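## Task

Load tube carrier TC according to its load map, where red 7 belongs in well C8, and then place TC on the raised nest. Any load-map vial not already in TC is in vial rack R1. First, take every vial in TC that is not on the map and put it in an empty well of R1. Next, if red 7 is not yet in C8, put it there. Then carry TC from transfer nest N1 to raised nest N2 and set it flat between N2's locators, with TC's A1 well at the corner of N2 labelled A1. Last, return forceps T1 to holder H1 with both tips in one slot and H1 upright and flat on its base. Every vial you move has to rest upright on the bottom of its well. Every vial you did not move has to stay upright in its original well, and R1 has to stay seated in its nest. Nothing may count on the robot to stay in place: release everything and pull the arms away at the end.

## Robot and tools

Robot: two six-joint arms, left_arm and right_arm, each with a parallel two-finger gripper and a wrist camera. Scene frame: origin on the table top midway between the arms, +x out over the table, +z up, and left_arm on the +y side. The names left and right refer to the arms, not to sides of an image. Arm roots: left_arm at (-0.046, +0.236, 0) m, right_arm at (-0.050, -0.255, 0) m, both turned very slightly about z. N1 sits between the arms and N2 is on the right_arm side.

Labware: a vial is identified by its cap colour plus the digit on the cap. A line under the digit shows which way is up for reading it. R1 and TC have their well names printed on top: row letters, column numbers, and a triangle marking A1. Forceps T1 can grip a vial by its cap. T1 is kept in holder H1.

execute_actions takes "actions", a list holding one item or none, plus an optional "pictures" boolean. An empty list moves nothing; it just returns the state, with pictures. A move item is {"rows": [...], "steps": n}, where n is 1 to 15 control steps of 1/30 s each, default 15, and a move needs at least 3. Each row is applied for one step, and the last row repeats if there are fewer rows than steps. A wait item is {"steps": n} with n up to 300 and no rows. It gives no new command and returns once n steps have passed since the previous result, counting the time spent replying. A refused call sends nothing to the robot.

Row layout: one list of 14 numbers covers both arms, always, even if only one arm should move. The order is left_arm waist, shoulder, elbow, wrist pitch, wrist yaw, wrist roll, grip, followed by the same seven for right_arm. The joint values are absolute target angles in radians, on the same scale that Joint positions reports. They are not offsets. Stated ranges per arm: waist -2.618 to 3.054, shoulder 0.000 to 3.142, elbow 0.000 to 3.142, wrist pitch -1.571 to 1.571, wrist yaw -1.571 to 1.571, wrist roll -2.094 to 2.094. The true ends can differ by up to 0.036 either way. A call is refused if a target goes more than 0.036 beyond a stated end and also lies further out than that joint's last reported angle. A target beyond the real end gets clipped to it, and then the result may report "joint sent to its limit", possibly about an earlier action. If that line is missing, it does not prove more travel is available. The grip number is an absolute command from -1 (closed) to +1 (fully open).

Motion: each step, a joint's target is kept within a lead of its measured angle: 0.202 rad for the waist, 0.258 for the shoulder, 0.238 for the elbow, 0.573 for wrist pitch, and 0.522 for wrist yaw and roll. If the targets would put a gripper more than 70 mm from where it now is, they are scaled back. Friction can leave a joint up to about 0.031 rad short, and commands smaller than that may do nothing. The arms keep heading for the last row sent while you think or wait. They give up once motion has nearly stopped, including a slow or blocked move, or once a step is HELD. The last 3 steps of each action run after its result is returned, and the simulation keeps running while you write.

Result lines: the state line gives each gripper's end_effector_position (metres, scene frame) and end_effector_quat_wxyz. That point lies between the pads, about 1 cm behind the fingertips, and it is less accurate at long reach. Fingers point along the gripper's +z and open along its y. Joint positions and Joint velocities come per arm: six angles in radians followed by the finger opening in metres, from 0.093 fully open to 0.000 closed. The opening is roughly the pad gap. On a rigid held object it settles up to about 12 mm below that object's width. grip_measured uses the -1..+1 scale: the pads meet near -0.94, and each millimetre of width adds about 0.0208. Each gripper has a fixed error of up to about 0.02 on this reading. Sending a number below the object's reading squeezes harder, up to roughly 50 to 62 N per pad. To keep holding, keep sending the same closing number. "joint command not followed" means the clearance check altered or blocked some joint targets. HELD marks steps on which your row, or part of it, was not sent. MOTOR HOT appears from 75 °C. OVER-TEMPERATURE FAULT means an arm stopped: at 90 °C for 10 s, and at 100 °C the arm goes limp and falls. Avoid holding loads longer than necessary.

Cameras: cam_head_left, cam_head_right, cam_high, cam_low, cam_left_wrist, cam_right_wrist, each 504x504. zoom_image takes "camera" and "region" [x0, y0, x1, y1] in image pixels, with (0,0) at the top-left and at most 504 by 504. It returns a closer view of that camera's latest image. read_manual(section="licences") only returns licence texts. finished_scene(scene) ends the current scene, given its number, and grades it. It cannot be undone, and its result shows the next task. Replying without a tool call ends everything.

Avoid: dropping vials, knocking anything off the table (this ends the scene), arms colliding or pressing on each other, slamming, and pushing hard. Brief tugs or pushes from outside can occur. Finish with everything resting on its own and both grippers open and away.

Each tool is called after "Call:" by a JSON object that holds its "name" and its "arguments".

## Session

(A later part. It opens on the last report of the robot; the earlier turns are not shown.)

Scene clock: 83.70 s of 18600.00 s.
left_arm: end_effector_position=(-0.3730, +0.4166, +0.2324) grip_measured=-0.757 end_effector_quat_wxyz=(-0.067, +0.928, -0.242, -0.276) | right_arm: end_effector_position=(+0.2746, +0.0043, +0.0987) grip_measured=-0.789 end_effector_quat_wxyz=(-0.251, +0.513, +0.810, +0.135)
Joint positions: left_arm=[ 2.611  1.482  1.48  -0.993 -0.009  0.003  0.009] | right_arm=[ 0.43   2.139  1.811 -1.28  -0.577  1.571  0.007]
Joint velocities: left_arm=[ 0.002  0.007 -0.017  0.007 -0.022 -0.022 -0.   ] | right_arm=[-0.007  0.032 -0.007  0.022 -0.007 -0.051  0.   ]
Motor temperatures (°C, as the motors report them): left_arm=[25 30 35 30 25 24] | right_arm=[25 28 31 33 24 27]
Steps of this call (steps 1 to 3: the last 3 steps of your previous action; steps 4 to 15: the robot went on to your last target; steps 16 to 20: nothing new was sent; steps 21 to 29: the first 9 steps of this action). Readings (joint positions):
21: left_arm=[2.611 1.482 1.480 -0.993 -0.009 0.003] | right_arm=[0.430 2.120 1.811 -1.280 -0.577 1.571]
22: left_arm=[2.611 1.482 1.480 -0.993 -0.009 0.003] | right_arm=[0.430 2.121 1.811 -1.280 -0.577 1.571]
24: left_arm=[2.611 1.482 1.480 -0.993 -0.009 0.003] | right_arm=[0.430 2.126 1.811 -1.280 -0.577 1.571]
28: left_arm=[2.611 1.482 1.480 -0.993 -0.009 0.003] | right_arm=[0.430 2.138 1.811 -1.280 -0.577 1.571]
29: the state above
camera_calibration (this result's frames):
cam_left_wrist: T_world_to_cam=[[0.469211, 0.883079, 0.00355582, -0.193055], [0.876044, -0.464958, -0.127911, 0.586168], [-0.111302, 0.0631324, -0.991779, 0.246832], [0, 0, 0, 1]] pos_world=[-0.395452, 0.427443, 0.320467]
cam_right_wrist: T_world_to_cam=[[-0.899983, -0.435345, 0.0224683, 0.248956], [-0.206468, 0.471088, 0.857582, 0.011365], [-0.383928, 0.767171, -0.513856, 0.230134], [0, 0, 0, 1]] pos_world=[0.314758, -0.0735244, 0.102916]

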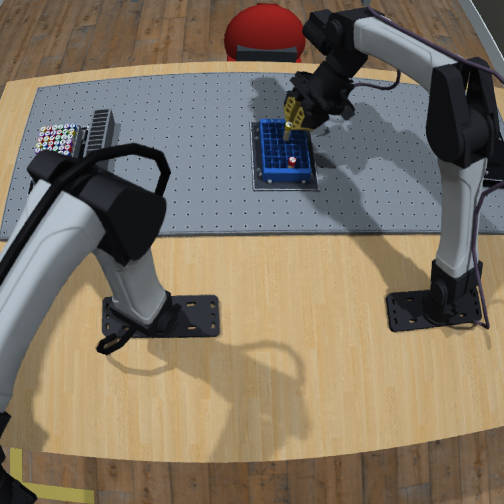

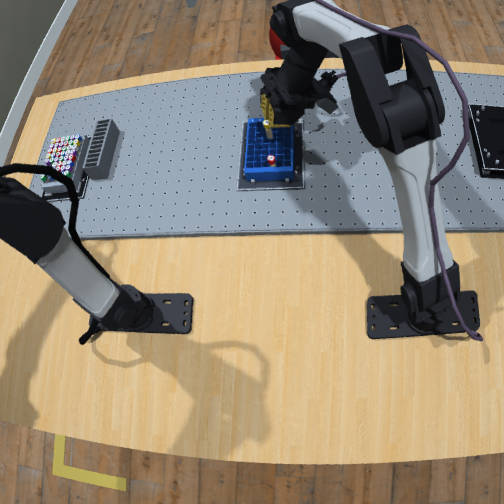

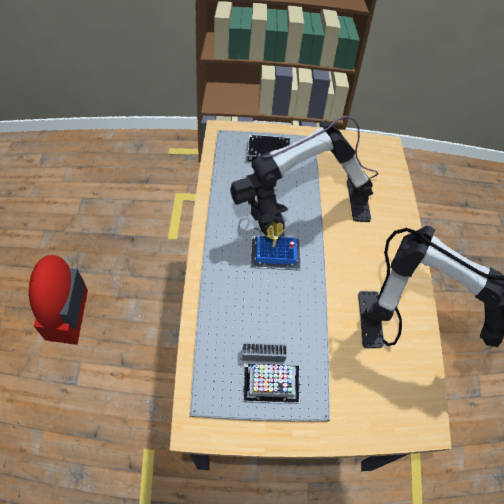

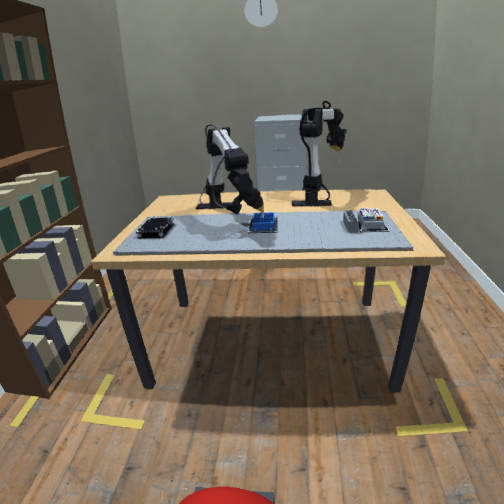

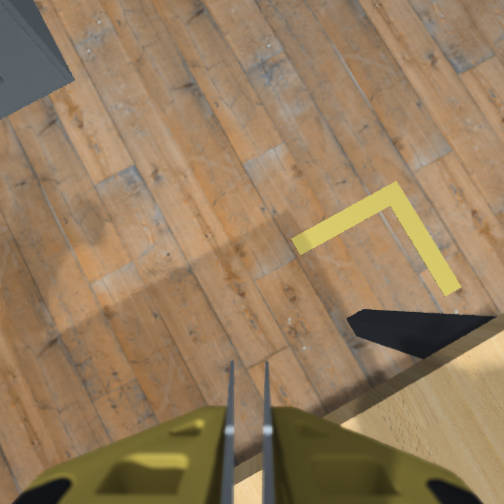

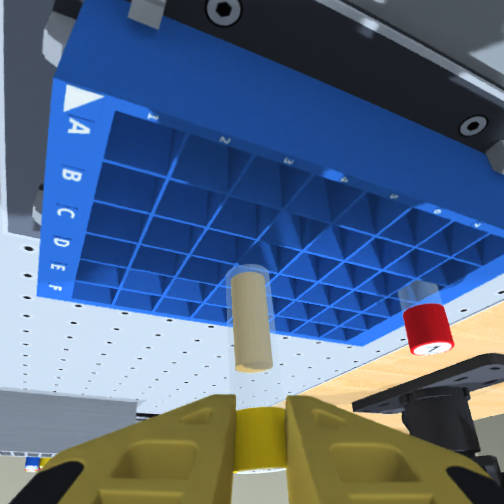

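Call:
{"name": "execute_actions", "arguments": {"actions": [{"rows":[[2.6,1.5,1.5,-1.0,0,0,-0.76,0.438,2.167,1.81,-1.30,-0.58,1.575,-0.8],[2.6,1.5,1.5,-1.0,0,0,-0.76,0.438,2.172,1.81,-1.30,-0.58,1.575,-0.8],[2.6,1.5,1.5,-1.0,0,0,-0.76,0.438,2.177,1.81,-1.30,-0.58,1.575,-0.8]],"steps":14}], "pictures": true}}

Call:
{"name": "zoom_image", "arguments": {"camera": "cam_right_wrist", "region": [170,180,330,340]}}

Scene clock: 84.20 s of 18600.00 s.
left_arm: end_effector_position=(-0.3730, +0.4166, +0.2324) grip_measured=-0.757 end_effector_quat_wxyz=(-0.067, +0.928, -0.242, -0.276) | right_arm: end_effector_position=(+0.2741, +0.0046, +0.0946) grip_measured=-0.789 end_effector_quat_wxyz=(-0.255, +0.514, +0.808, +0.131)
Joint positions: left_arm=[ 2.611  1.482  1.48  -0.993 -0.009  0.003  0.009] | right_arm=[ 0.43   2.151  1.811 -1.281 -0.58   1.571  0.007]
Joint velocities: left_arm=[-0.017 -0.032  0.002 -0.066 -0.007 -0.051  0.001] | right_arm=[ 0.012 -0.007  0.007 -0.022  0.066  0.125 -0.   ]
Motor temperatures (°C, as the motors report them): left_arm=[25 30 35 30 25 24] | right_arm=[25 29 31 33 24 27]
Steps of this call (steps 1 to 3: the last 3 steps of your previous action; step 4: the robot went on to your last target; steps 5 to 15: the first 11 steps of this action). Readings (joint positions):
5: left_arm=[2.611 1.482 1.480 -0.993 -0.009 0.003] | right_arm=[0.430 2.140 1.811 -1.281 -0.577 1.571]
6: left_arm=[2.611 1.482 1.480 -0.993 -0.009 0.003] | right_arm=[0.430 2.140 1.811 -1.281 -0.577 1.571]
8: left_arm=[2.611 1.482 1.480 -0.993 -0.009 0.003] | right_arm=[0.430 2.142 1.811 -1.281 -0.577 1.571]
12: left_arm=[2.611 1.482 1.480 -0.993 -0.009 0.003] | right_arm=[0.430 2.150 1.811 -1.281 -0.578 1.571]
15: the state above
camera_calibration (this result's frames):
cam_left_wrist: T_world_to_cam=[[0.469211, 0.883079, 0.00355582, -0.193055], [0.876044, -0.464958, -0.127911, 0.586168], [-0.111302, 0.0631324, -0.991779, 0.246832], [0, 0, 0, 1]] pos_world=[-0.395452, 0.427443, 0.320467]
cam_right_wrist: T_world_to_cam=[[-0.899693, -0.435144, 0.0346756, 0.247469], [-0.195685, 0.473047, 0.859031, 0.011523], [-0.390205, 0.766079, -0.510748, 0.229049], [0, 0, 0, 1]] pos_world=[0.314277, -0.0732357, 0.0985065]

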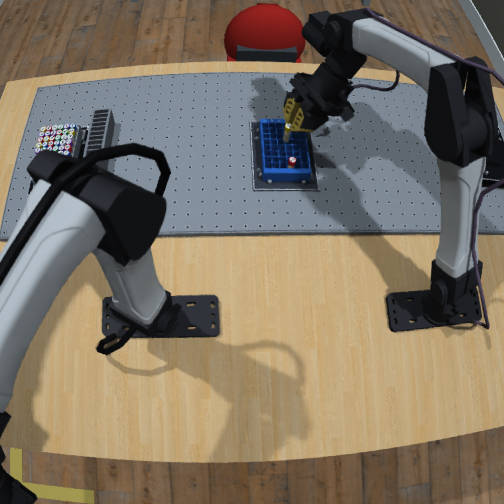

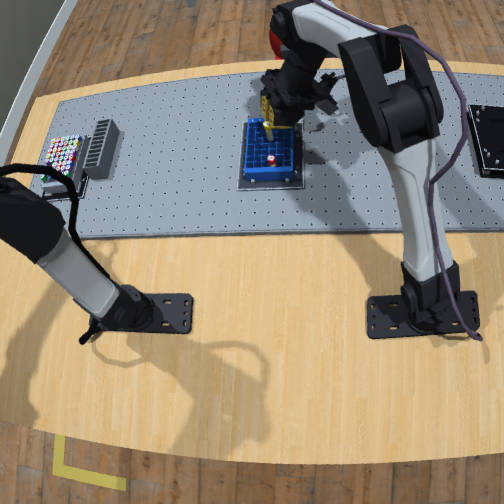

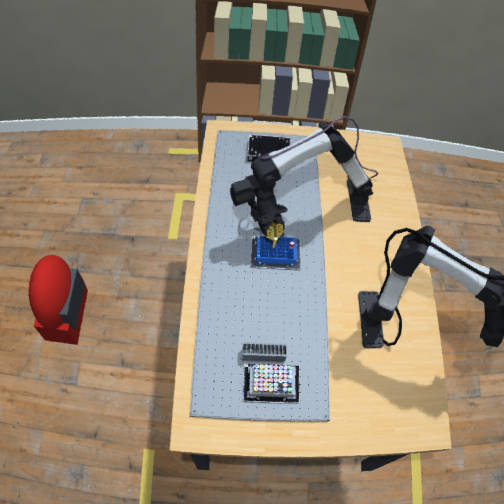

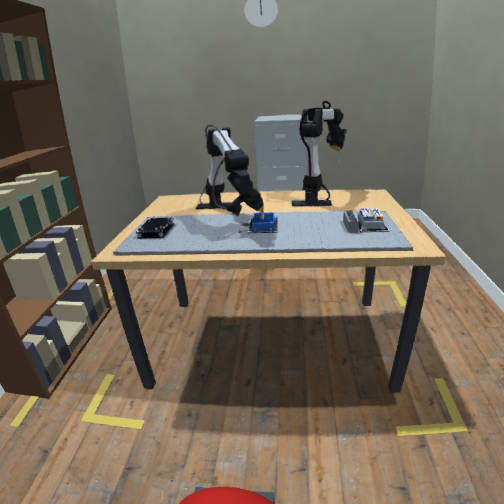

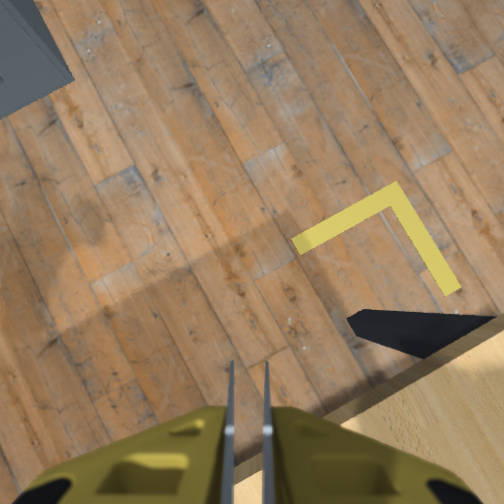

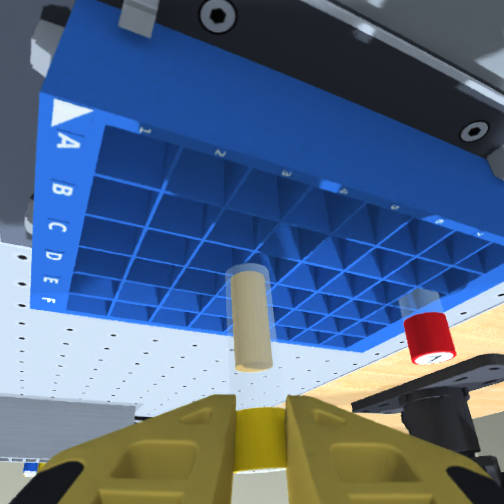

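Region (170, 180, 330, 340) of cam_right_wrist's 504x504 image, scaled by 3.150, with more detail than that image has.

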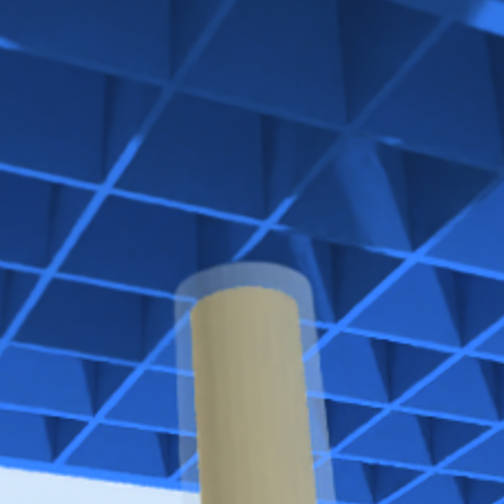

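Call:
{"name": "execute_actions", "arguments": {"actions": [{"rows":[[2.6,1.5,1.5,-1.0,0,0,-0.76,0.438,2.12,1.81,-1.30,-0.58,1.575,-0.8],[2.6,1.5,1.5,-1.0,0,0,-0.76,0.438,2.12,1.81,-1.30,-0.58,1.575,-0.8],[2.6,1.5,1.5,-1.0,0,0,-0.76,0.438,2.12,1.81,-1.30,-0.58,1.575,-0.8],[2.6,1.5,1.5,-1.0,0,0,-0.76,0.438,2.12,1.81,-1.30,-0.58,1.575,-0.8],[2.6,1.5,1.5,-1.0,0,0,-0.76,0.438,2.12,1.81,-1.30,-0.58,1.575,-0.8],[2.6,1.5,1.5,-1.0,0,0,-0.76,0.446,2.12,1.81,-1.30,-0.58,1.575,-0.8],[2.6,1.5,1.5,-1.0,0,0,-0.76,0.456,2.12,1.81,-1.30,-0.58,1.575,-0.8]],"steps":15}], "pictures": true}}

Call:
{"name": "zoom_image", "arguments": {"camera": "cam_right_wrist", "region": [170,180,330,340]}}

Scene clock: 84.87 s of 18600.00 s.
left_arm: end_effector_position=(-0.3730, +0.4166, +0.2324) grip_measured=-0.757 end_effector_quat_wxyz=(-0.067, +0.928, -0.242, -0.276) | right_arm: end_effector_position=(+0.2697, +0.0103, +0.1040) grip_measured=-0.789 end_effector_quat_wxyz=(-0.251, +0.505, +0.814, +0.139)
Joint positions: left_arm=[ 2.611  1.482  1.48  -0.993 -0.009  0.003  0.009] | right_arm=[ 0.447  2.126  1.811 -1.282 -0.581  1.571  0.007]
Joint velocities: left_arm=[ 0.007 -0.002 -0.002  0.007 -0.022 -0.022 -0.001] | right_arm=[ 0.066 -0.007 -0.002 -0.051 -0.007  0.022 -0.   ]
Motor temperatures (°C, as the motors report them): left_arm=[25 30 36 30 25 24] | right_arm=[25 29 31 33 24 27]
Steps of this call (steps 1 to 3: the last 3 steps of your previous action; steps 4 to 8: the robot went on to your last target; steps 9 to 20: the first 12 steps of this action). Readings (joint positions):
9: left_arm=[2.611 1.482 1.480 -0.993 -0.009 0.003] | right_arm=[0.430 2.149 1.811 -1.281 -0.581 1.571]
10: left_arm=[2.611 1.482 1.480 -0.993 -0.009 0.003] | right_arm=[0.430 2.147 1.811 -1.282 -0.581 1.571]
12: left_arm=[2.611 1.482 1.480 -0.993 -0.009 0.003] | right_arm=[0.430 2.138 1.811 -1.282 -0.581 1.571]
16: left_arm=[2.611 1.482 1.480 -0.993 -0.009 0.003] | right_arm=[0.435 2.127 1.811 -1.282 -0.581 1.571]
20: the state above
camera_calibration (this result's frames):
cam_left_wrist: T_world_to_cam=[[0.469211, 0.883079, 0.00355582, -0.193055], [0.876044, -0.464958, -0.127911, 0.586168], [-0.111302, 0.0631324, -0.991779, 0.246832], [0, 0, 0, 1]] pos_world=[-0.395452, 0.427443, 0.320467]
cam_right_wrist: T_world_to_cam=[[-0.892576, -0.450762, 0.0110314, 0.24637], [-0.221751, 0.460138, 0.859709, 0.00697793], [-0.3926, 0.764909, -0.510665, 0.228485], [0, 0, 0, 1]] pos_world=[0.311155, -0.0669266, 0.107963]

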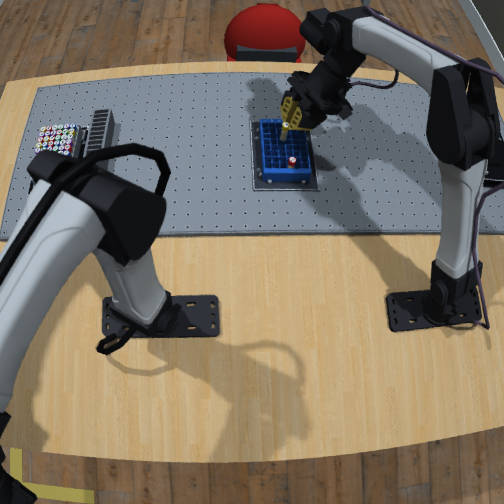

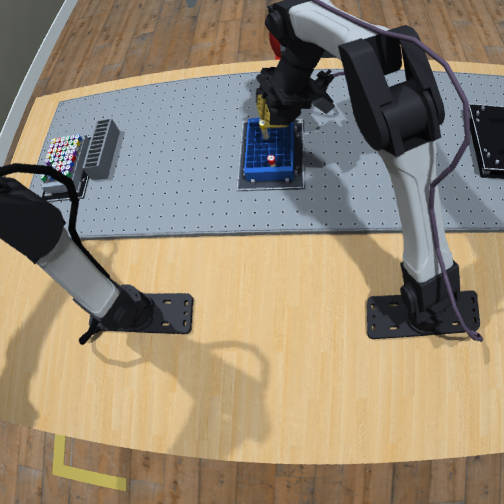

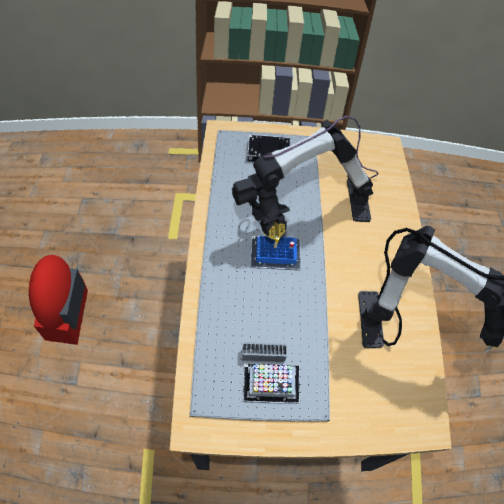

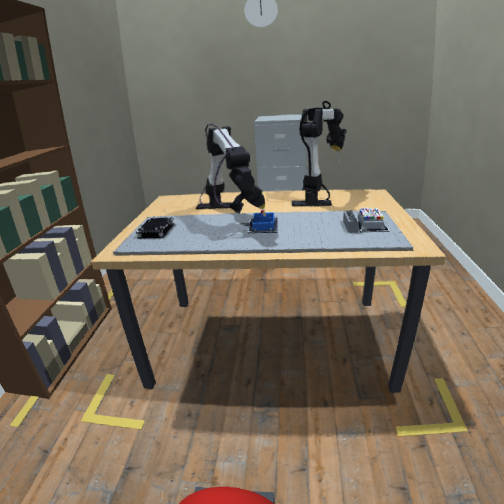

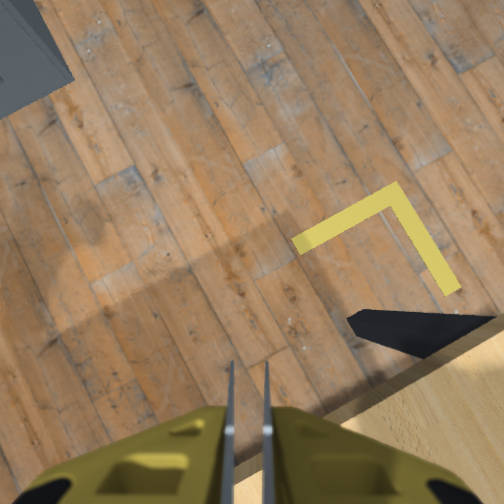

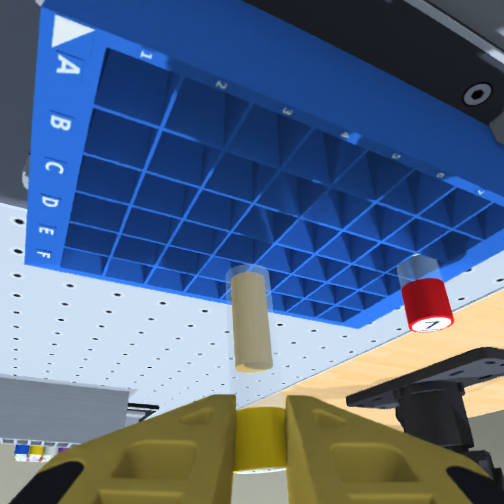

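Region (170, 180, 330, 340) of cam_right_wrist's 504x504 image, scaled by 3.150, with more detail than that image has.

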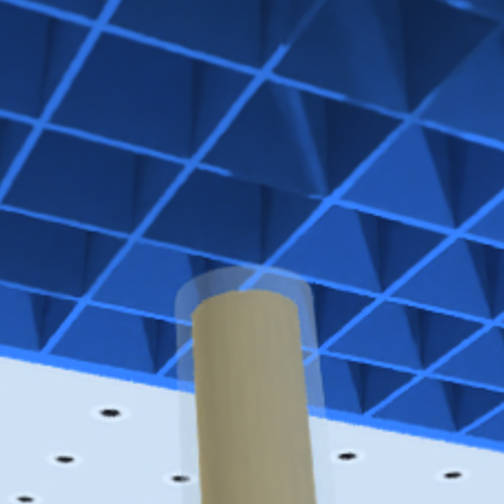

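Call:
{"name": "execute_actions", "arguments": {"actions": [{"rows":[[2.6,1.5,1.5,-1.0,0,0,-0.76,0.456,2.15,1.81,-1.253,-0.58,1.575,-0.8],[2.6,1.5,1.5,-1.0,0,0,-0.76,0.456,2.157,1.81,-1.253,-0.58,1.575,-0.8],[2.6,1.5,1.5,-1.0,0,0,-0.76,0.456,2.164,1.81,-1.253,-0.58,1.575,-0.8],[2.6,1.5,1.5,-1.0,0,0,-0.76,0.456,2.17,1.81,-1.253,-0.58,1.575,-0.8]],"steps":15}], "pictures": true}}

Call:
{"name": "zoom_image", "arguments": {"camera": "cam_right_wrist", "region": [170,180,330,340]}}

Scene clock: 85.40 s of 18600.00 s.
left_arm: end_effector_position=(-0.3730, +0.4166, +0.2324) grip_measured=-0.757 end_effector_quat_wxyz=(-0.067, +0.928, -0.242, -0.276) | right_arm: end_effector_position=(+0.2711, +0.0120, +0.0954) grip_measured=-0.789 end_effector_quat_wxyz=(-0.253, +0.505, +0.814, +0.134)
Joint positions: left_arm=[ 2.611  1.482  1.48  -0.993 -0.009  0.003  0.009] | right_arm=[ 0.45   2.149  1.811 -1.27  -0.581  1.571  0.007]
Joint velocities: left_arm=[ 0.007 -0.002  0.002 -0.007  0.022 -0.022 -0.   ] | right_arm=[-0.007  0.007 -0.007 -0.051 -0.037  0.022 -0.   ]
Motor temperatures (°C, as the motors report them): left_arm=[25 30 36 30 25 24] | right_arm=[25 29 31 33 24 27]
Steps of this call (steps 1 to 3: the last 3 steps of your previous action; step 4: the robot went on to your last target; steps 5 to 16: the first 12 steps of this action). Readings (joint positions):
5: left_arm=[2.611 1.482 1.480 -0.993 -0.009 0.003] | right_arm=[0.450 2.126 1.811 -1.281 -0.581 1.571]
6: left_arm=[2.611 1.482 1.480 -0.993 -0.009 0.003] | right_arm=[0.450 2.126 1.811 -1.279 -0.581 1.571]
8: left_arm=[2.611 1.482 1.480 -0.993 -0.009 0.003] | right_arm=[0.450 2.130 1.811 -1.275 -0.581 1.571]
12: left_arm=[2.611 1.482 1.480 -0.993 -0.009 0.003] | right_arm=[0.450 2.144 1.811 -1.271 -0.581 1.571]
16: the state above
camera_calibration (this result's frames):
cam_left_wrist: T_world_to_cam=[[0.469211, 0.883079, 0.00355582, -0.193055], [0.876044, -0.464958, -0.127911, 0.586168], [-0.111302, 0.0631324, -0.991779, 0.246832], [0, 0, 0, 1]] pos_world=[-0.395452, 0.427443, 0.320467]
cam_right_wrist: T_world_to_cam=[[-0.891393, -0.452728, 0.0213299, 0.247206], [-0.214915, 0.463651, 0.859557, 0.0120154], [-0.399036, 0.76162, -0.510594, 0.225065], [0, 0, 0, 1]] pos_world=[0.312749, -0.0650681, 0.0993162]

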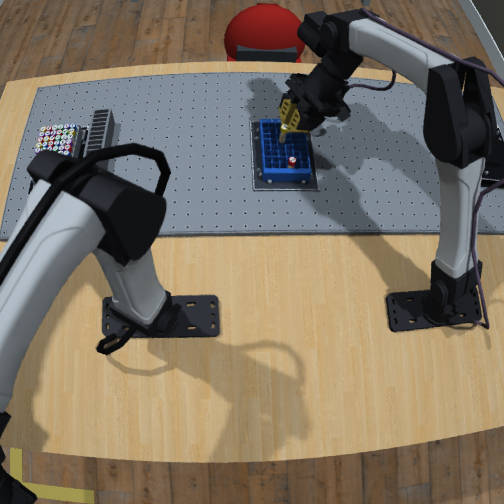

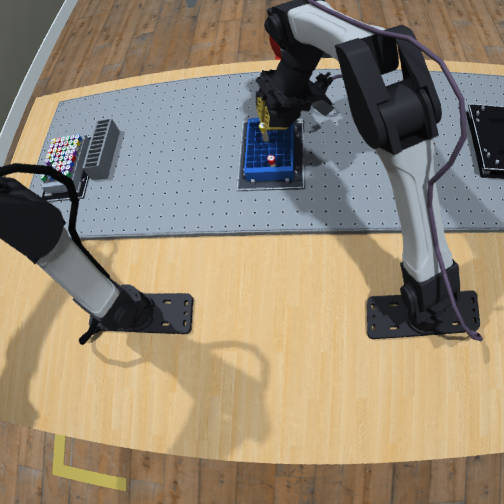

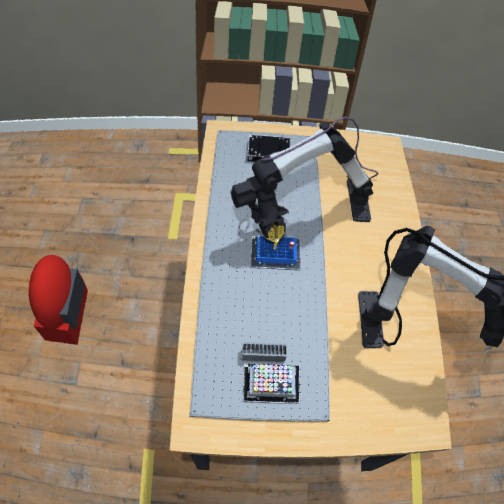

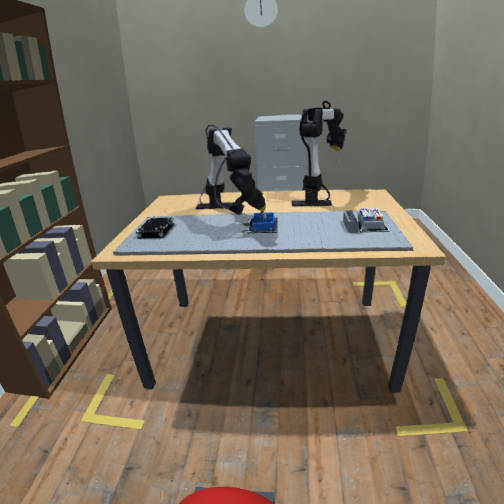

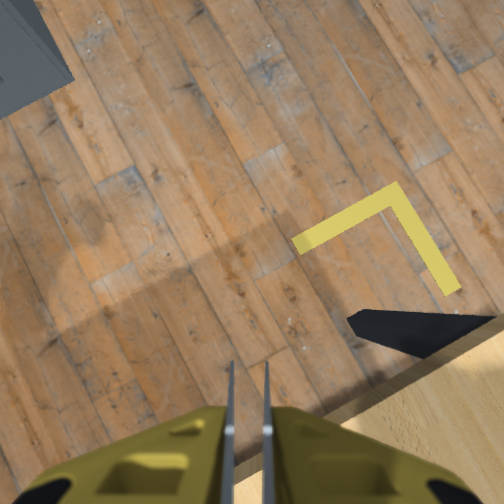

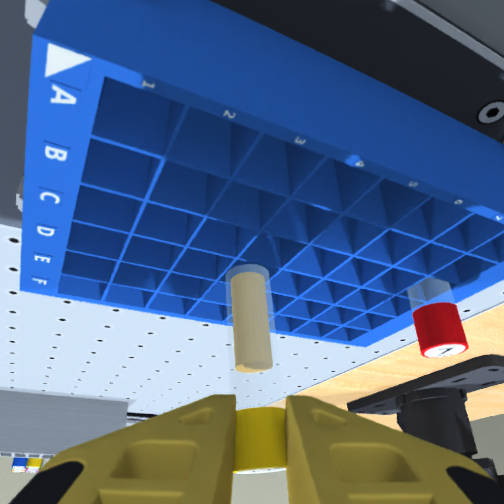

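Region (170, 180, 330, 340) of cam_right_wrist's 504x504 image, scaled by 3.150, with more detail than that image has.

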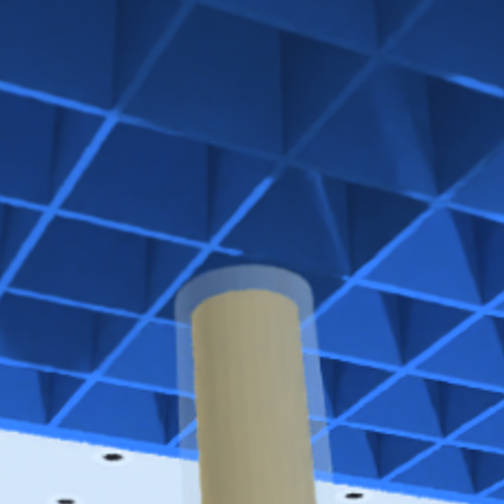

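Looks good; descend.

Call:
{"name": "execute_actions", "arguments": {"actions": [{"rows":[[2.6,1.5,1.5,-1.0,0,0,-0.76,0.456,2.176,1.81,-1.253,-0.58,1.575,-0.8],[2.6,1.5,1.5,-1.0,0,0,-0.76,0.456,2.18,1.81,-1.253,-0.58,1.575,-0.8],[2.6,1.5,1.5,-1.0,0,0,-0.76,0.456,2.184,1.81,-1.253,-0.58,1.575,-0.8],[2.6,1.5,1.5,-1.0,0,0,-0.76,0.456,2.188,1.81,-1.251,-0.58,1.575,-0.8],[2.6,1.5,1.5,-1.0,0,0,-0.76,0.456,2.192,1.81,-1.249,-0.58,1.575,-0.8],[2.6,1.5,1.5,-1.0,0,0,-0.76,0.456,2.196,1.81,-1.247,-0.58,1.575,-0.8],[2.6,1.5,1.5,-1.0,0,0,-0.76,0.456,2.2,1.81,-1.245,-0.58,1.575,-0.8],[2.6,1.5,1.5,-1.0,0,0,-0.76,0.456,2.204,1.81,-1.243,-0.58,1.575,-0.8],[2.6,1.5,1.5,-1.0,0,0,-0.76,0.456,2.208,1.81,-1.241,-0.58,1.575,-0.8]],"steps":15}], "pictures": true}}

Scene clock: 85.97 s of 18600.00 s.
left_arm: end_effector_position=(-0.3730, +0.4166, +0.2324) grip_measured=-0.757 end_effector_quat_wxyz=(-0.067, +0.928, -0.242, -0.276) | right_arm: end_effector_position=(+0.2720, +0.0128, +0.0817) grip_measured=-0.789 end_effector_quat_wxyz=(-0.261, +0.508, +0.812, +0.124)
Joint positions: left_arm=[ 2.611  1.482  1.48  -0.993 -0.009  0.003  0.009] | right_arm=[ 0.45   2.184  1.811 -1.261 -0.583  1.571  0.007]
Joint velocities: left_arm=[-0.002  0.017 -0.012 -0.022  0.007 -0.037  0.001] | right_arm=[ 0.002  0.095 -0.007  0.022  0.037 -0.022  0.001]
Motor temperatures (°C, as the motors report them): left_arm=[25 30 36 30 25 24] | right_arm=[25 29 31 33 24 27]
Steps of this call (steps 1 to 3: the last 3 steps of your previous action; steps 4 to 5: the robot went on to your last target; steps 6 to 17: the first 12 steps of this action). Readings (joint positions):
6: left_arm=[2.611 1.482 1.480 -0.993 -0.009 0.003] | right_arm=[0.450 2.149 1.811 -1.269 -0.581 1.571]
7: left_arm=[2.611 1.482 1.480 -0.993 -0.009 0.003] | right_arm=[0.450 2.149 1.811 -1.269 -0.581 1.571]
9: left_arm=[2.611 1.482 1.480 -0.993 -0.009 0.003] | right_arm=[0.450 2.151 1.811 -1.269 -0.581 1.571]
13: left_arm=[2.611 1.482 1.480 -0.993 -0.009 0.003] | right_arm=[0.450 2.164 1.811 -1.267 -0.583 1.571]
17: the state above
camera_calibration (this result's frames):
cam_left_wrist: T_world_to_cam=[[0.469211, 0.883079, 0.00355582, -0.193055], [0.876044, -0.464958, -0.127911, 0.586168], [-0.111302, 0.0631324, -0.991779, 0.246832], [0, 0, 0, 1]] pos_world=[-0.395452, 0.427443, 0.320467]
cam_right_wrist: T_world_to_cam=[[-0.890617, -0.452292, 0.0472577, 0.246331], [-0.194099, 0.472054, 0.859936, 0.0177622], [-0.411251, 0.756701, -0.508209, 0.22102], [0, 0, 0, 1]] pos_world=[0.313729, -0.064217, 0.0854087]

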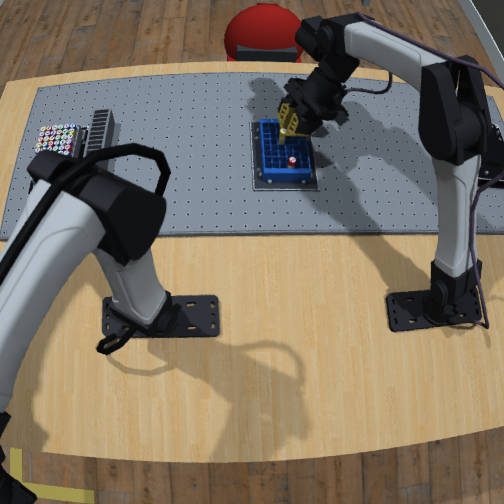

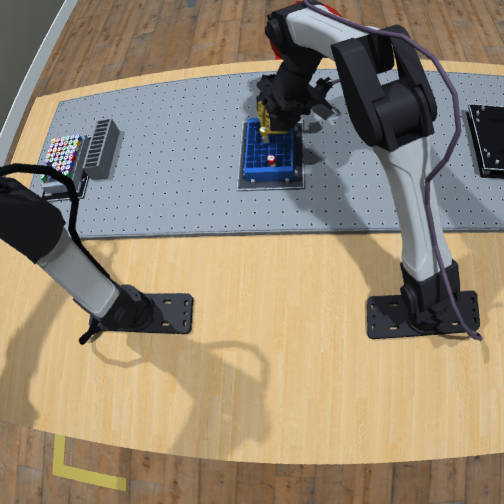

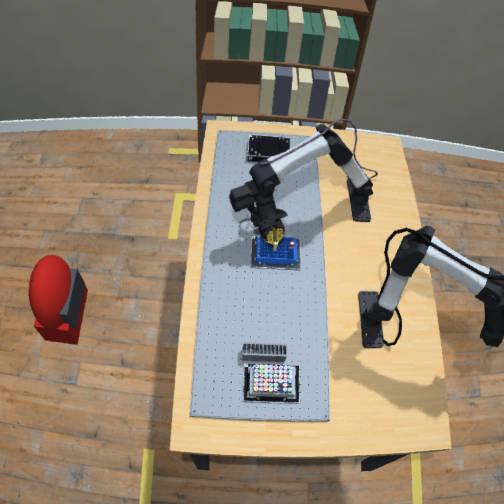

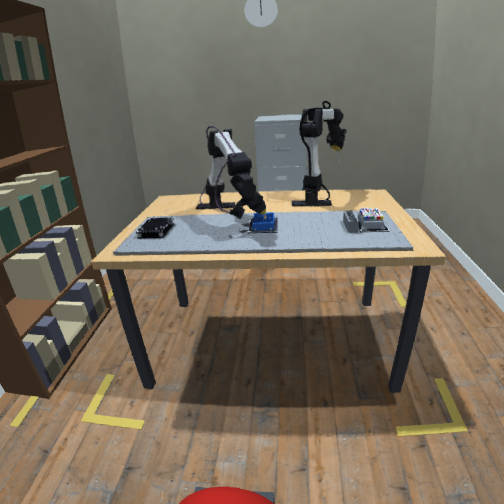

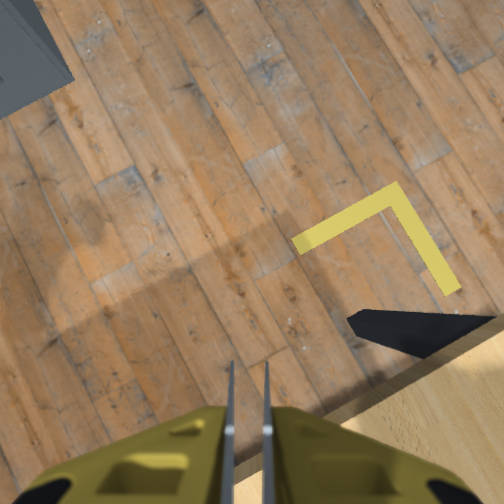

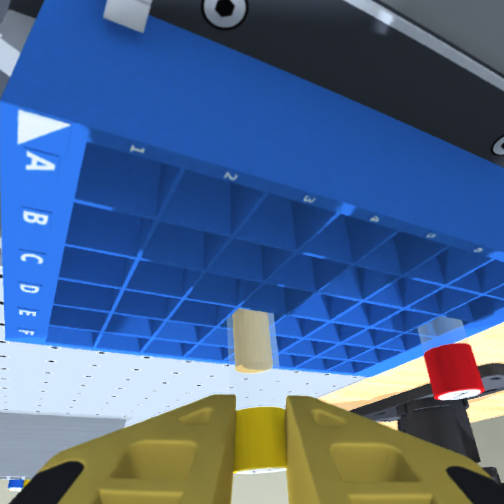

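In. Release, lift.

Call:
{"name": "execute_actions", "arguments": {"actions": [{"rows":[[2.6,1.5,1.5,-1.0,0,0,-0.76,0.456,2.208,1.81,-1.241,-0.58,1.575,-0.4],[2.6,1.5,1.5,-1.0,0,0,-0.76,0.456,2.208,1.81,-1.241,-0.58,1.575,-0.4],[2.6,1.5,1.5,-1.0,0,0,-0.76,0.456,2.208,1.81,-1.241,-0.58,1.575,-0.4],[2.6,1.5,1.5,-1.0,0,0,-0.76,0.456,2.208,1.81,-1.241,-0.58,1.575,-0.4],[2.6,1.5,1.5,-1.0,0,0,-0.76,0.456,2.208,1.81,-1.241,-0.58,1.575,-0.4],[2.6,1.5,1.5,-1.0,0,0,-0.76,0.456,2.208,1.81,-1.241,-0.58,1.575,-0.4],[2.6,1.5,1.5,-1.0,0,0,-0.76,0.456,2.16,1.81,-1.241,-0.58,1.575,-0.4],[2.6,1.5,1.5,-1.0,0,0,-0.76,0.456,2.13,1.81,-1.241,-0.58,1.575,-0.4],[2.6,1.5,1.5,-1.0,0,0,-0.76,0.456,2.1,1.81,-1.241,-0.58,1.575,-0.4],[2.6,1.5,1.5,-1.0,0,0,-0.76,0.456,2.06,1.81,-1.241,-0.58,1.575,-0.4],[2.6,1.5,1.5,-1.0,0,0,-0.76,0.456,2.02,1.81,-1.241,-0.58,1.575,-0.4]],"steps":15}], "pictures": true}}

Scene clock: 86.60 s of 18600.00 s.
left_arm: end_effector_position=(-0.3730, +0.4166, +0.2324) grip_measured=-0.757 end_effector_quat_wxyz=(-0.067, +0.928, -0.242, -0.276) | right_arm: end_effector_position=(+0.2744, +0.0139, +0.1134) grip_measured=-0.402 end_effector_quat_wxyz=(-0.238, +0.497, +0.819, +0.160)
Joint positions: left_arm=[ 2.611  1.482  1.48  -0.993 -0.009  0.003  0.009] | right_arm=[ 0.45   2.102  1.811 -1.254 -0.582  1.571  0.026]
Joint velocities: left_arm=[-0.012 -0.012  0.007  0.022  0.022 -0.037 -0.001] | right_arm=[-0.007 -0.96  -0.007  0.095  0.022  0.022 -0.001]
Motor temperatures (°C, as the motors report them): left_arm=[25 30 36 30 25 24] | right_arm=[25 29 31 33 24 27]
Steps of this call (steps 1 to 3: the last 3 steps of your previous action; steps 4 to 7: the robot went on to your last target; steps 8 to 19: the first 12 steps of this action). Readings (joint positions):
8: left_arm=[2.611 1.482 1.480 -0.993 -0.009 0.003] | right_arm=[0.450 2.188 1.811 -1.259 -0.583 1.571]
9: left_arm=[2.611 1.482 1.480 -0.993 -0.009 0.003] | right_arm=[0.450 2.188 1.811 -1.259 -0.583 1.571]
11: left_arm=[2.611 1.482 1.480 -0.993 -0.009 0.003] | right_arm=[0.450 2.188 1.811 -1.258 -0.583 1.571]
15: left_arm=[2.611 1.482 1.480 -0.993 -0.009 0.003] | right_arm=[0.450 2.183 1.811 -1.257 -0.583 1.571]
19: the state above
camera_calibration (this result's frames):
cam_left_wrist: T_world_to_cam=[[0.469211, 0.883079, 0.00355582, -0.193055], [0.876044, -0.464958, -0.127911, 0.586168], [-0.111302, 0.0631324, -0.991779, 0.246832], [0, 0, 0, 1]] pos_world=[-0.395452, 0.427443, 0.320467]
cam_right_wrist: T_world_to_cam=[[-0.890875, -0.452444, -0.0404547, 0.257462], [-0.261808, 0.438639, 0.859681, 0.0095455], [-0.371212, 0.77646, -0.509226, 0.226184], [0, 0, 0, 1]] pos_world=[0.315828, -0.0633227, 0.117388]

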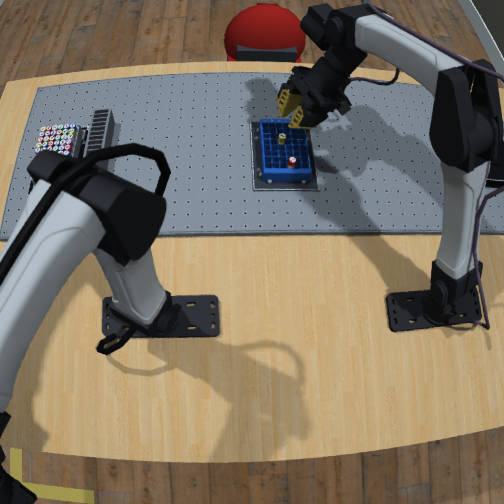

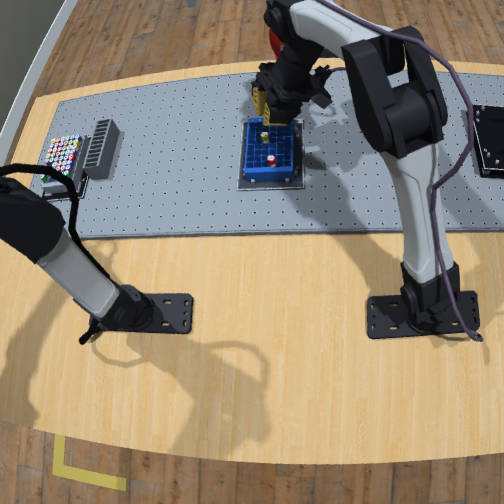

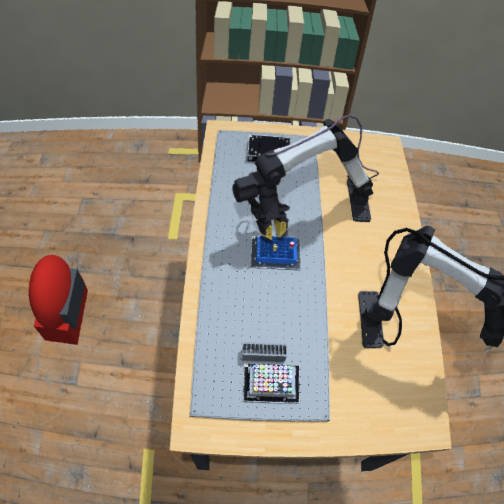

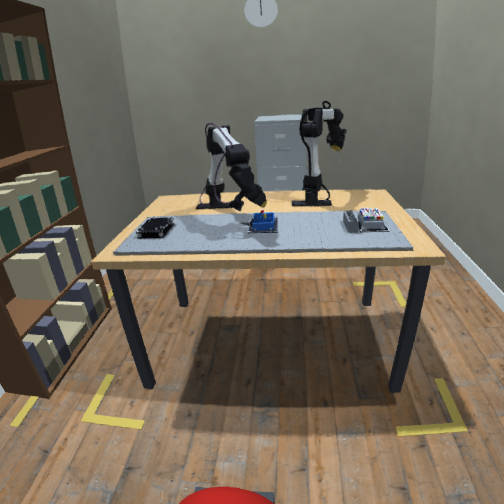

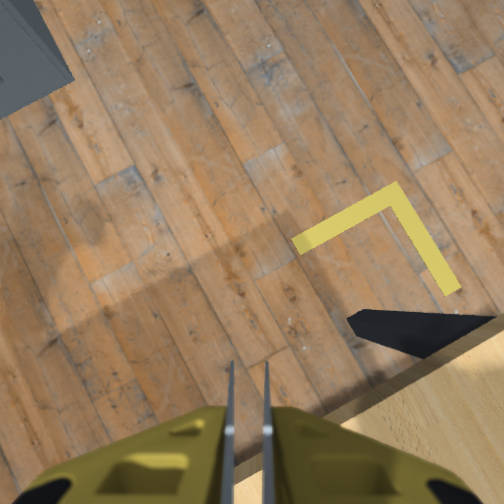

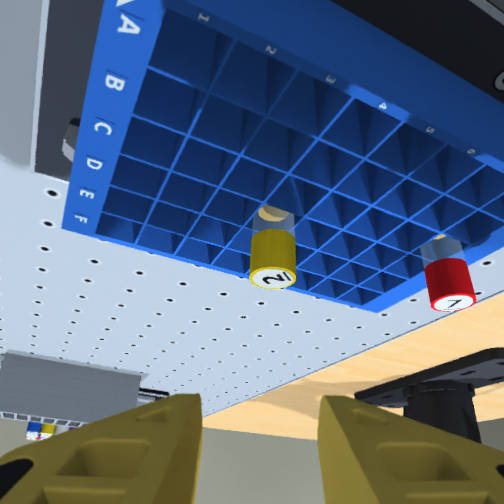

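Call:
{"name": "execute_actions", "arguments": {"actions": [{"rows":[[1.0,1.45,1.4,-0.9,0,0,-0.76,-0.3,1.2,1.3,-1.2,0,0,1]],"steps":15}]}}

Call:
{"name": "execute_actions", "arguments": {"actions": [{"steps":40}]}}

Call:
{"name": "execute_actions", "arguments": {"actions": [{"rows":[[-0.643,1.43,1.21,-0.70,0,0,-0.735,-0.6,1.2,1.3,-1.2,0,0,1]],"steps":15}]}}

Call:
{"name": "execute_actions", "arguments": {"actions": [{"steps":50}], "pictures": true}}

Scene clock: 87.23 s of 18600.00 s.
left_arm: end_effector_position=(-0.1562, +0.5980, +0.2208) grip_measured=-0.757 end_effector_quat_wxyz=(-0.173, +0.767, -0.570, -0.239) | right_arm: end_effector_position=(+0.2508, -0.2310, +0.1798) grip_measured=+1.000 end_effector_quat_wxyz=(+0.094, +0.397, +0.905, +0.118)
Joint positions: left_arm=[ 1.841  1.472  1.411 -0.911 -0.008  0.001  0.009] | right_arm=[-0.019  1.445  1.35  -1.206 -0.14   0.849  0.093]
Joint velocities: left_arm=[-2.01  -0.007 -0.002  0.095 -0.066 -0.007 -0.   ] | right_arm=[-1.614 -1.692 -0.471  0.051  0.593 -2.22   0.   ]
Motor temperatures (°C, as the motors report them): left_arm=[25 30 36 30 25 24] | right_arm=[25 29 31 33 24 27]
Steps of this call (steps 1 to 3: the last 3 steps of your previous action; steps 4 to 7: the robot went on to your last target; steps 8 to 19: the first 12 steps of this action). Readings (joint positions):
8: left_arm=[2.592 1.479 1.469 -0.980 -0.020 0.002] | right_arm=[0.443 1.980 1.794 -1.237 -0.554 1.531]
9: left_arm=[2.546 1.474 1.451 -0.961 -0.028 0.001] | right_arm=[0.429 1.949 1.749 -1.222 -0.506 1.477]
11: left_arm=[2.412 1.472 1.425 -0.943 -0.025 0.001] | right_arm=[0.369 1.870 1.659 -1.219 -0.411 1.370]
15: left_arm=[2.127 1.472 1.411 -0.926 -0.014 0.001] | right_arm=[0.196 1.672 1.476 -1.206 -0.252 1.131]
19: the state above

Scene clock: 88.57 s of 18600.00 s.
left_arm: end_effector_position=(+0.1577, +0.5564, +0.2218) grip_measured=-0.757 end_effector_quat_wxyz=(+0.263, -0.460, +0.837, +0.140) | right_arm: end_effector_position=(+0.2120, -0.3296, +0.2384) grip_measured=+1.000 end_effector_quat_wxyz=(+0.248, +0.137, +0.959, -0.031)
Joint positions: left_arm=[ 0.988  1.472  1.411 -0.904  0.01   0.001  0.009] | right_arm=[-0.303  1.183  1.319 -1.202 -0.007  0.005  0.093]
Joint velocities: left_arm=[ 0.007  0.002 -0.007 -0.037  0.037  0.037  0.   ] | right_arm=[ 0.002 -0.007  0.002 -0.051 -0.066 -0.007  0.   ]
Motor temperatures (°C, as the motors report them): left_arm=[25 31 36 30 25 24] | right_arm=[25 29 31 33 24 27]
Kept back: nothing.
Steps of this call (steps 1 to 3: the last 3 steps of your previous action; steps 4 to 40: the robot went on to your last target). Readings (joint positions):
1: left_arm=[1.770 1.472 1.411 -0.909 -0.007 0.001] | right_arm=[-0.077 1.385 1.338 -1.205 -0.119 0.773]
2: left_arm=[1.699 1.472 1.411 -0.908 -0.006 0.001] | right_arm=[-0.140 1.327 1.332 -1.205 -0.101 0.686]
4: left_arm=[1.556 1.472 1.411 -0.906 -0.005 0.001] | right_arm=[-0.259 1.230 1.331 -1.202 -0.059 0.494]
8: left_arm=[1.270 1.472 1.411 -0.905 -0.003 0.001] | right_arm=[-0.303 1.175 1.330 -1.202 -0.020 0.207]
40: the state above

Scene clock: 88.97 s of 18600.00 s.
left_arm: end_effector_position=(+0.3202, +0.3309, +0.1793) grip_measured=-0.738 end_effector_quat_wxyz=(+0.300, -0.121, +0.946, +0.040) | right_arm: end_effector_position=(+0.1780, -0.4045, +0.2385) grip_measured=+1.000 end_effector_quat_wxyz=(+0.239, +0.277, +0.928, -0.073)
Joint positions: left_arm=[ 0.232  1.444  1.212 -0.724 -0.005 -0.     0.01 ] | right_arm=[-0.6    1.183  1.319 -1.201  0.003  0.001  0.093]
Joint velocities: left_arm=[-2.02  -0.012 -0.007  0.081 -0.066 -0.022  0.001] | right_arm=[-0.002  0.012  0.007  0.037 -0.022  0.007  0.   ]
Motor temperatures (°C, as the motors report them): left_arm=[25 31 36 30 25 24] | right_arm=[25 29 31 33 24 27]
Steps of this call (steps 1 to 12: the first 12 steps of this action). Readings (joint positions):
1: left_arm=[0.970 1.464 1.383 -0.869 -0.003 0.000] | right_arm=[-0.328 1.183 1.319 -1.202 -0.020 0.002]
2: left_arm=[0.928 1.449 1.335 -0.823 -0.013 -0.000] | right_arm=[-0.389 1.183 1.319 -1.201 -0.024 0.001]
4: left_arm=[0.801 1.443 1.261 -0.786 -0.013 -0.000] | right_arm=[-0.526 1.183 1.319 -1.201 -0.013 0.001]
8: left_arm=[0.517 1.444 1.212 -0.760 -0.008 -0.000] | right_arm=[-0.600 1.183 1.319 -1.201 0.004 0.001]
12: the state above

Scene clock: 90.63 s of 18600.00 s.
left_arm: end_effector_position=(+0.2609, +0.0079, +0.1820) grip_measured=-0.737 end_effector_quat_wxyz=(+0.294, +0.298, +0.903, -0.101) | right_arm: end_effector_position=(+0.1780, -0.4045, +0.2385) grip_measured=+1.000 end_effector_quat_wxyz=(+0.239, +0.277, +0.928, -0.073)
Joint positions: left_arm=[-0.654  1.444  1.212 -0.706  0.009 -0.     0.01 ] | right_arm=[-0.6    1.183  1.319 -1.201  0.003  0.001  0.093]
Joint velocities: left_arm=[ 0.002  0.002 -0.002  0.007 -0.022 -0.022 -0.001] | right_arm=[-0.002  0.007 -0.012 -0.007  0.022  0.022  0.   ]
Motor temperatures (°C, as the motors report them): left_arm=[25 31 36 30 25 24] | right_arm=[25 29 31 33 24 27]
Kept back: nothing.
Steps of this call (steps 1 to 3: the last 3 steps of your previous action; steps 4 to 30: the robot went on to your last target; steps 31 to 50: nothing new was sent). Readings (joint positions):
1: left_arm=[0.161 1.444 1.212 -0.720 -0.004 -0.000] | right_arm=[-0.600 1.183 1.319 -1.201 0.003 0.001]
2: left_arm=[0.090 1.444 1.212 -0.716 -0.004 -0.000] | right_arm=[-0.600 1.183 1.319 -1.201 0.003 0.001]
4: left_arm=[-0.053 1.444 1.212 -0.712 -0.003 -0.000] | right_arm=[-0.600 1.183 1.319 -1.201 0.003 0.001]
8: left_arm=[-0.338 1.444 1.212 -0.707 -0.002 -0.000] | right_arm=[-0.600 1.183 1.319 -1.201 0.003 0.001]
50: the state above
All arms were judged still, so your last target was given up. Only a new action makes them travel on or press farther. Fingers that are still opening or closing keep moving.
camera_calibration (this result's frames):
cam_left_wrist: T_world_to_cam=[[-0.581593, -0.813199, 0.0213698, 0.154882], [-0.801662, 0.568484, -0.184837, 0.274255], [0.138161, -0.124631, -0.982537, 0.22787], [0, 0, 0, 1]] pos_world=[0.278455, -0.00156028, 0.271273]
cam_right_wrist: T_world_to_cam=[[-0.537551, -0.843206, -0.00647803, -0.241711], [-0.841922, 0.537128, -0.0515825, 0.420689], [0.0469742, -0.0222742, -0.998648, 0.29811], [0, 0, 0, 1]] pos_world=[0.210252, -0.423136, 0.317842]

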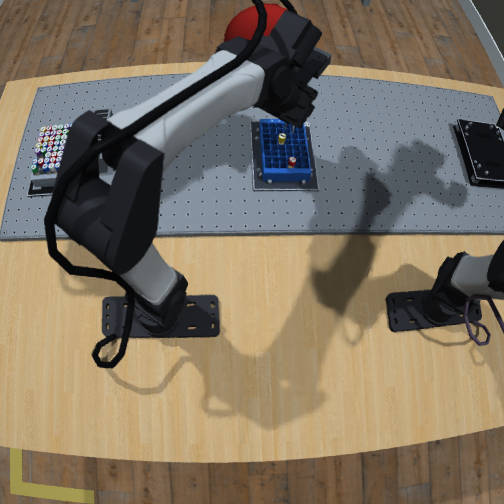

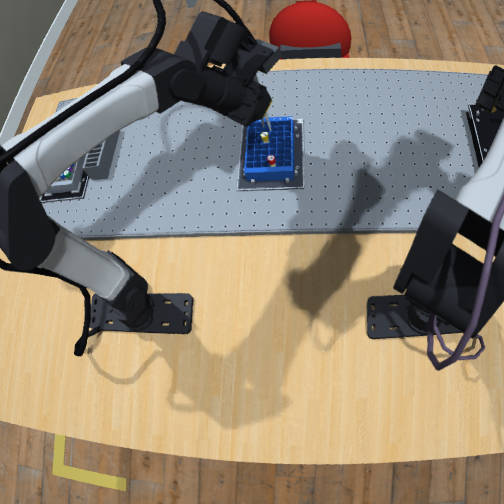

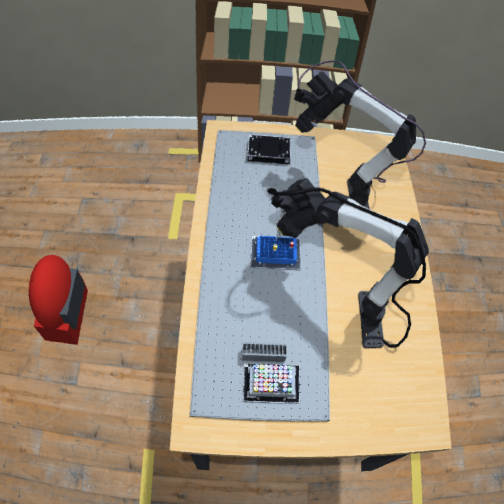

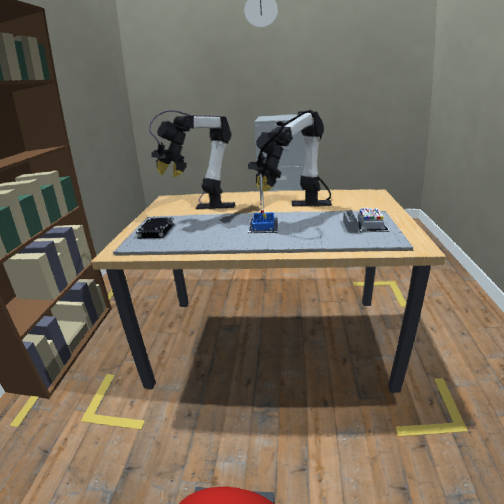

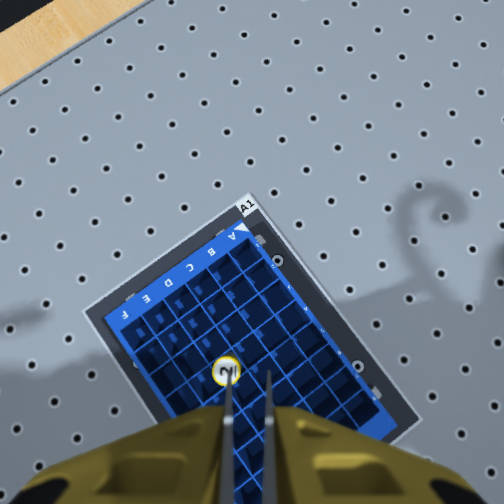

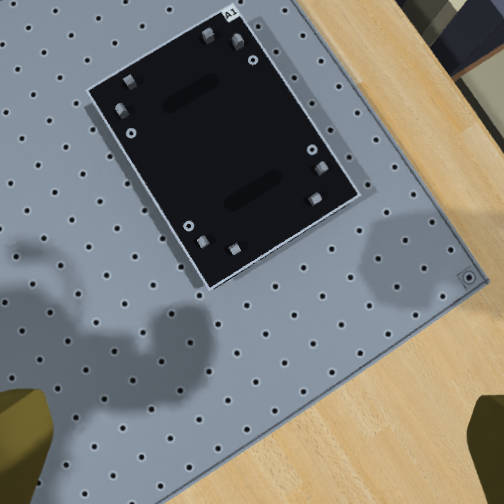

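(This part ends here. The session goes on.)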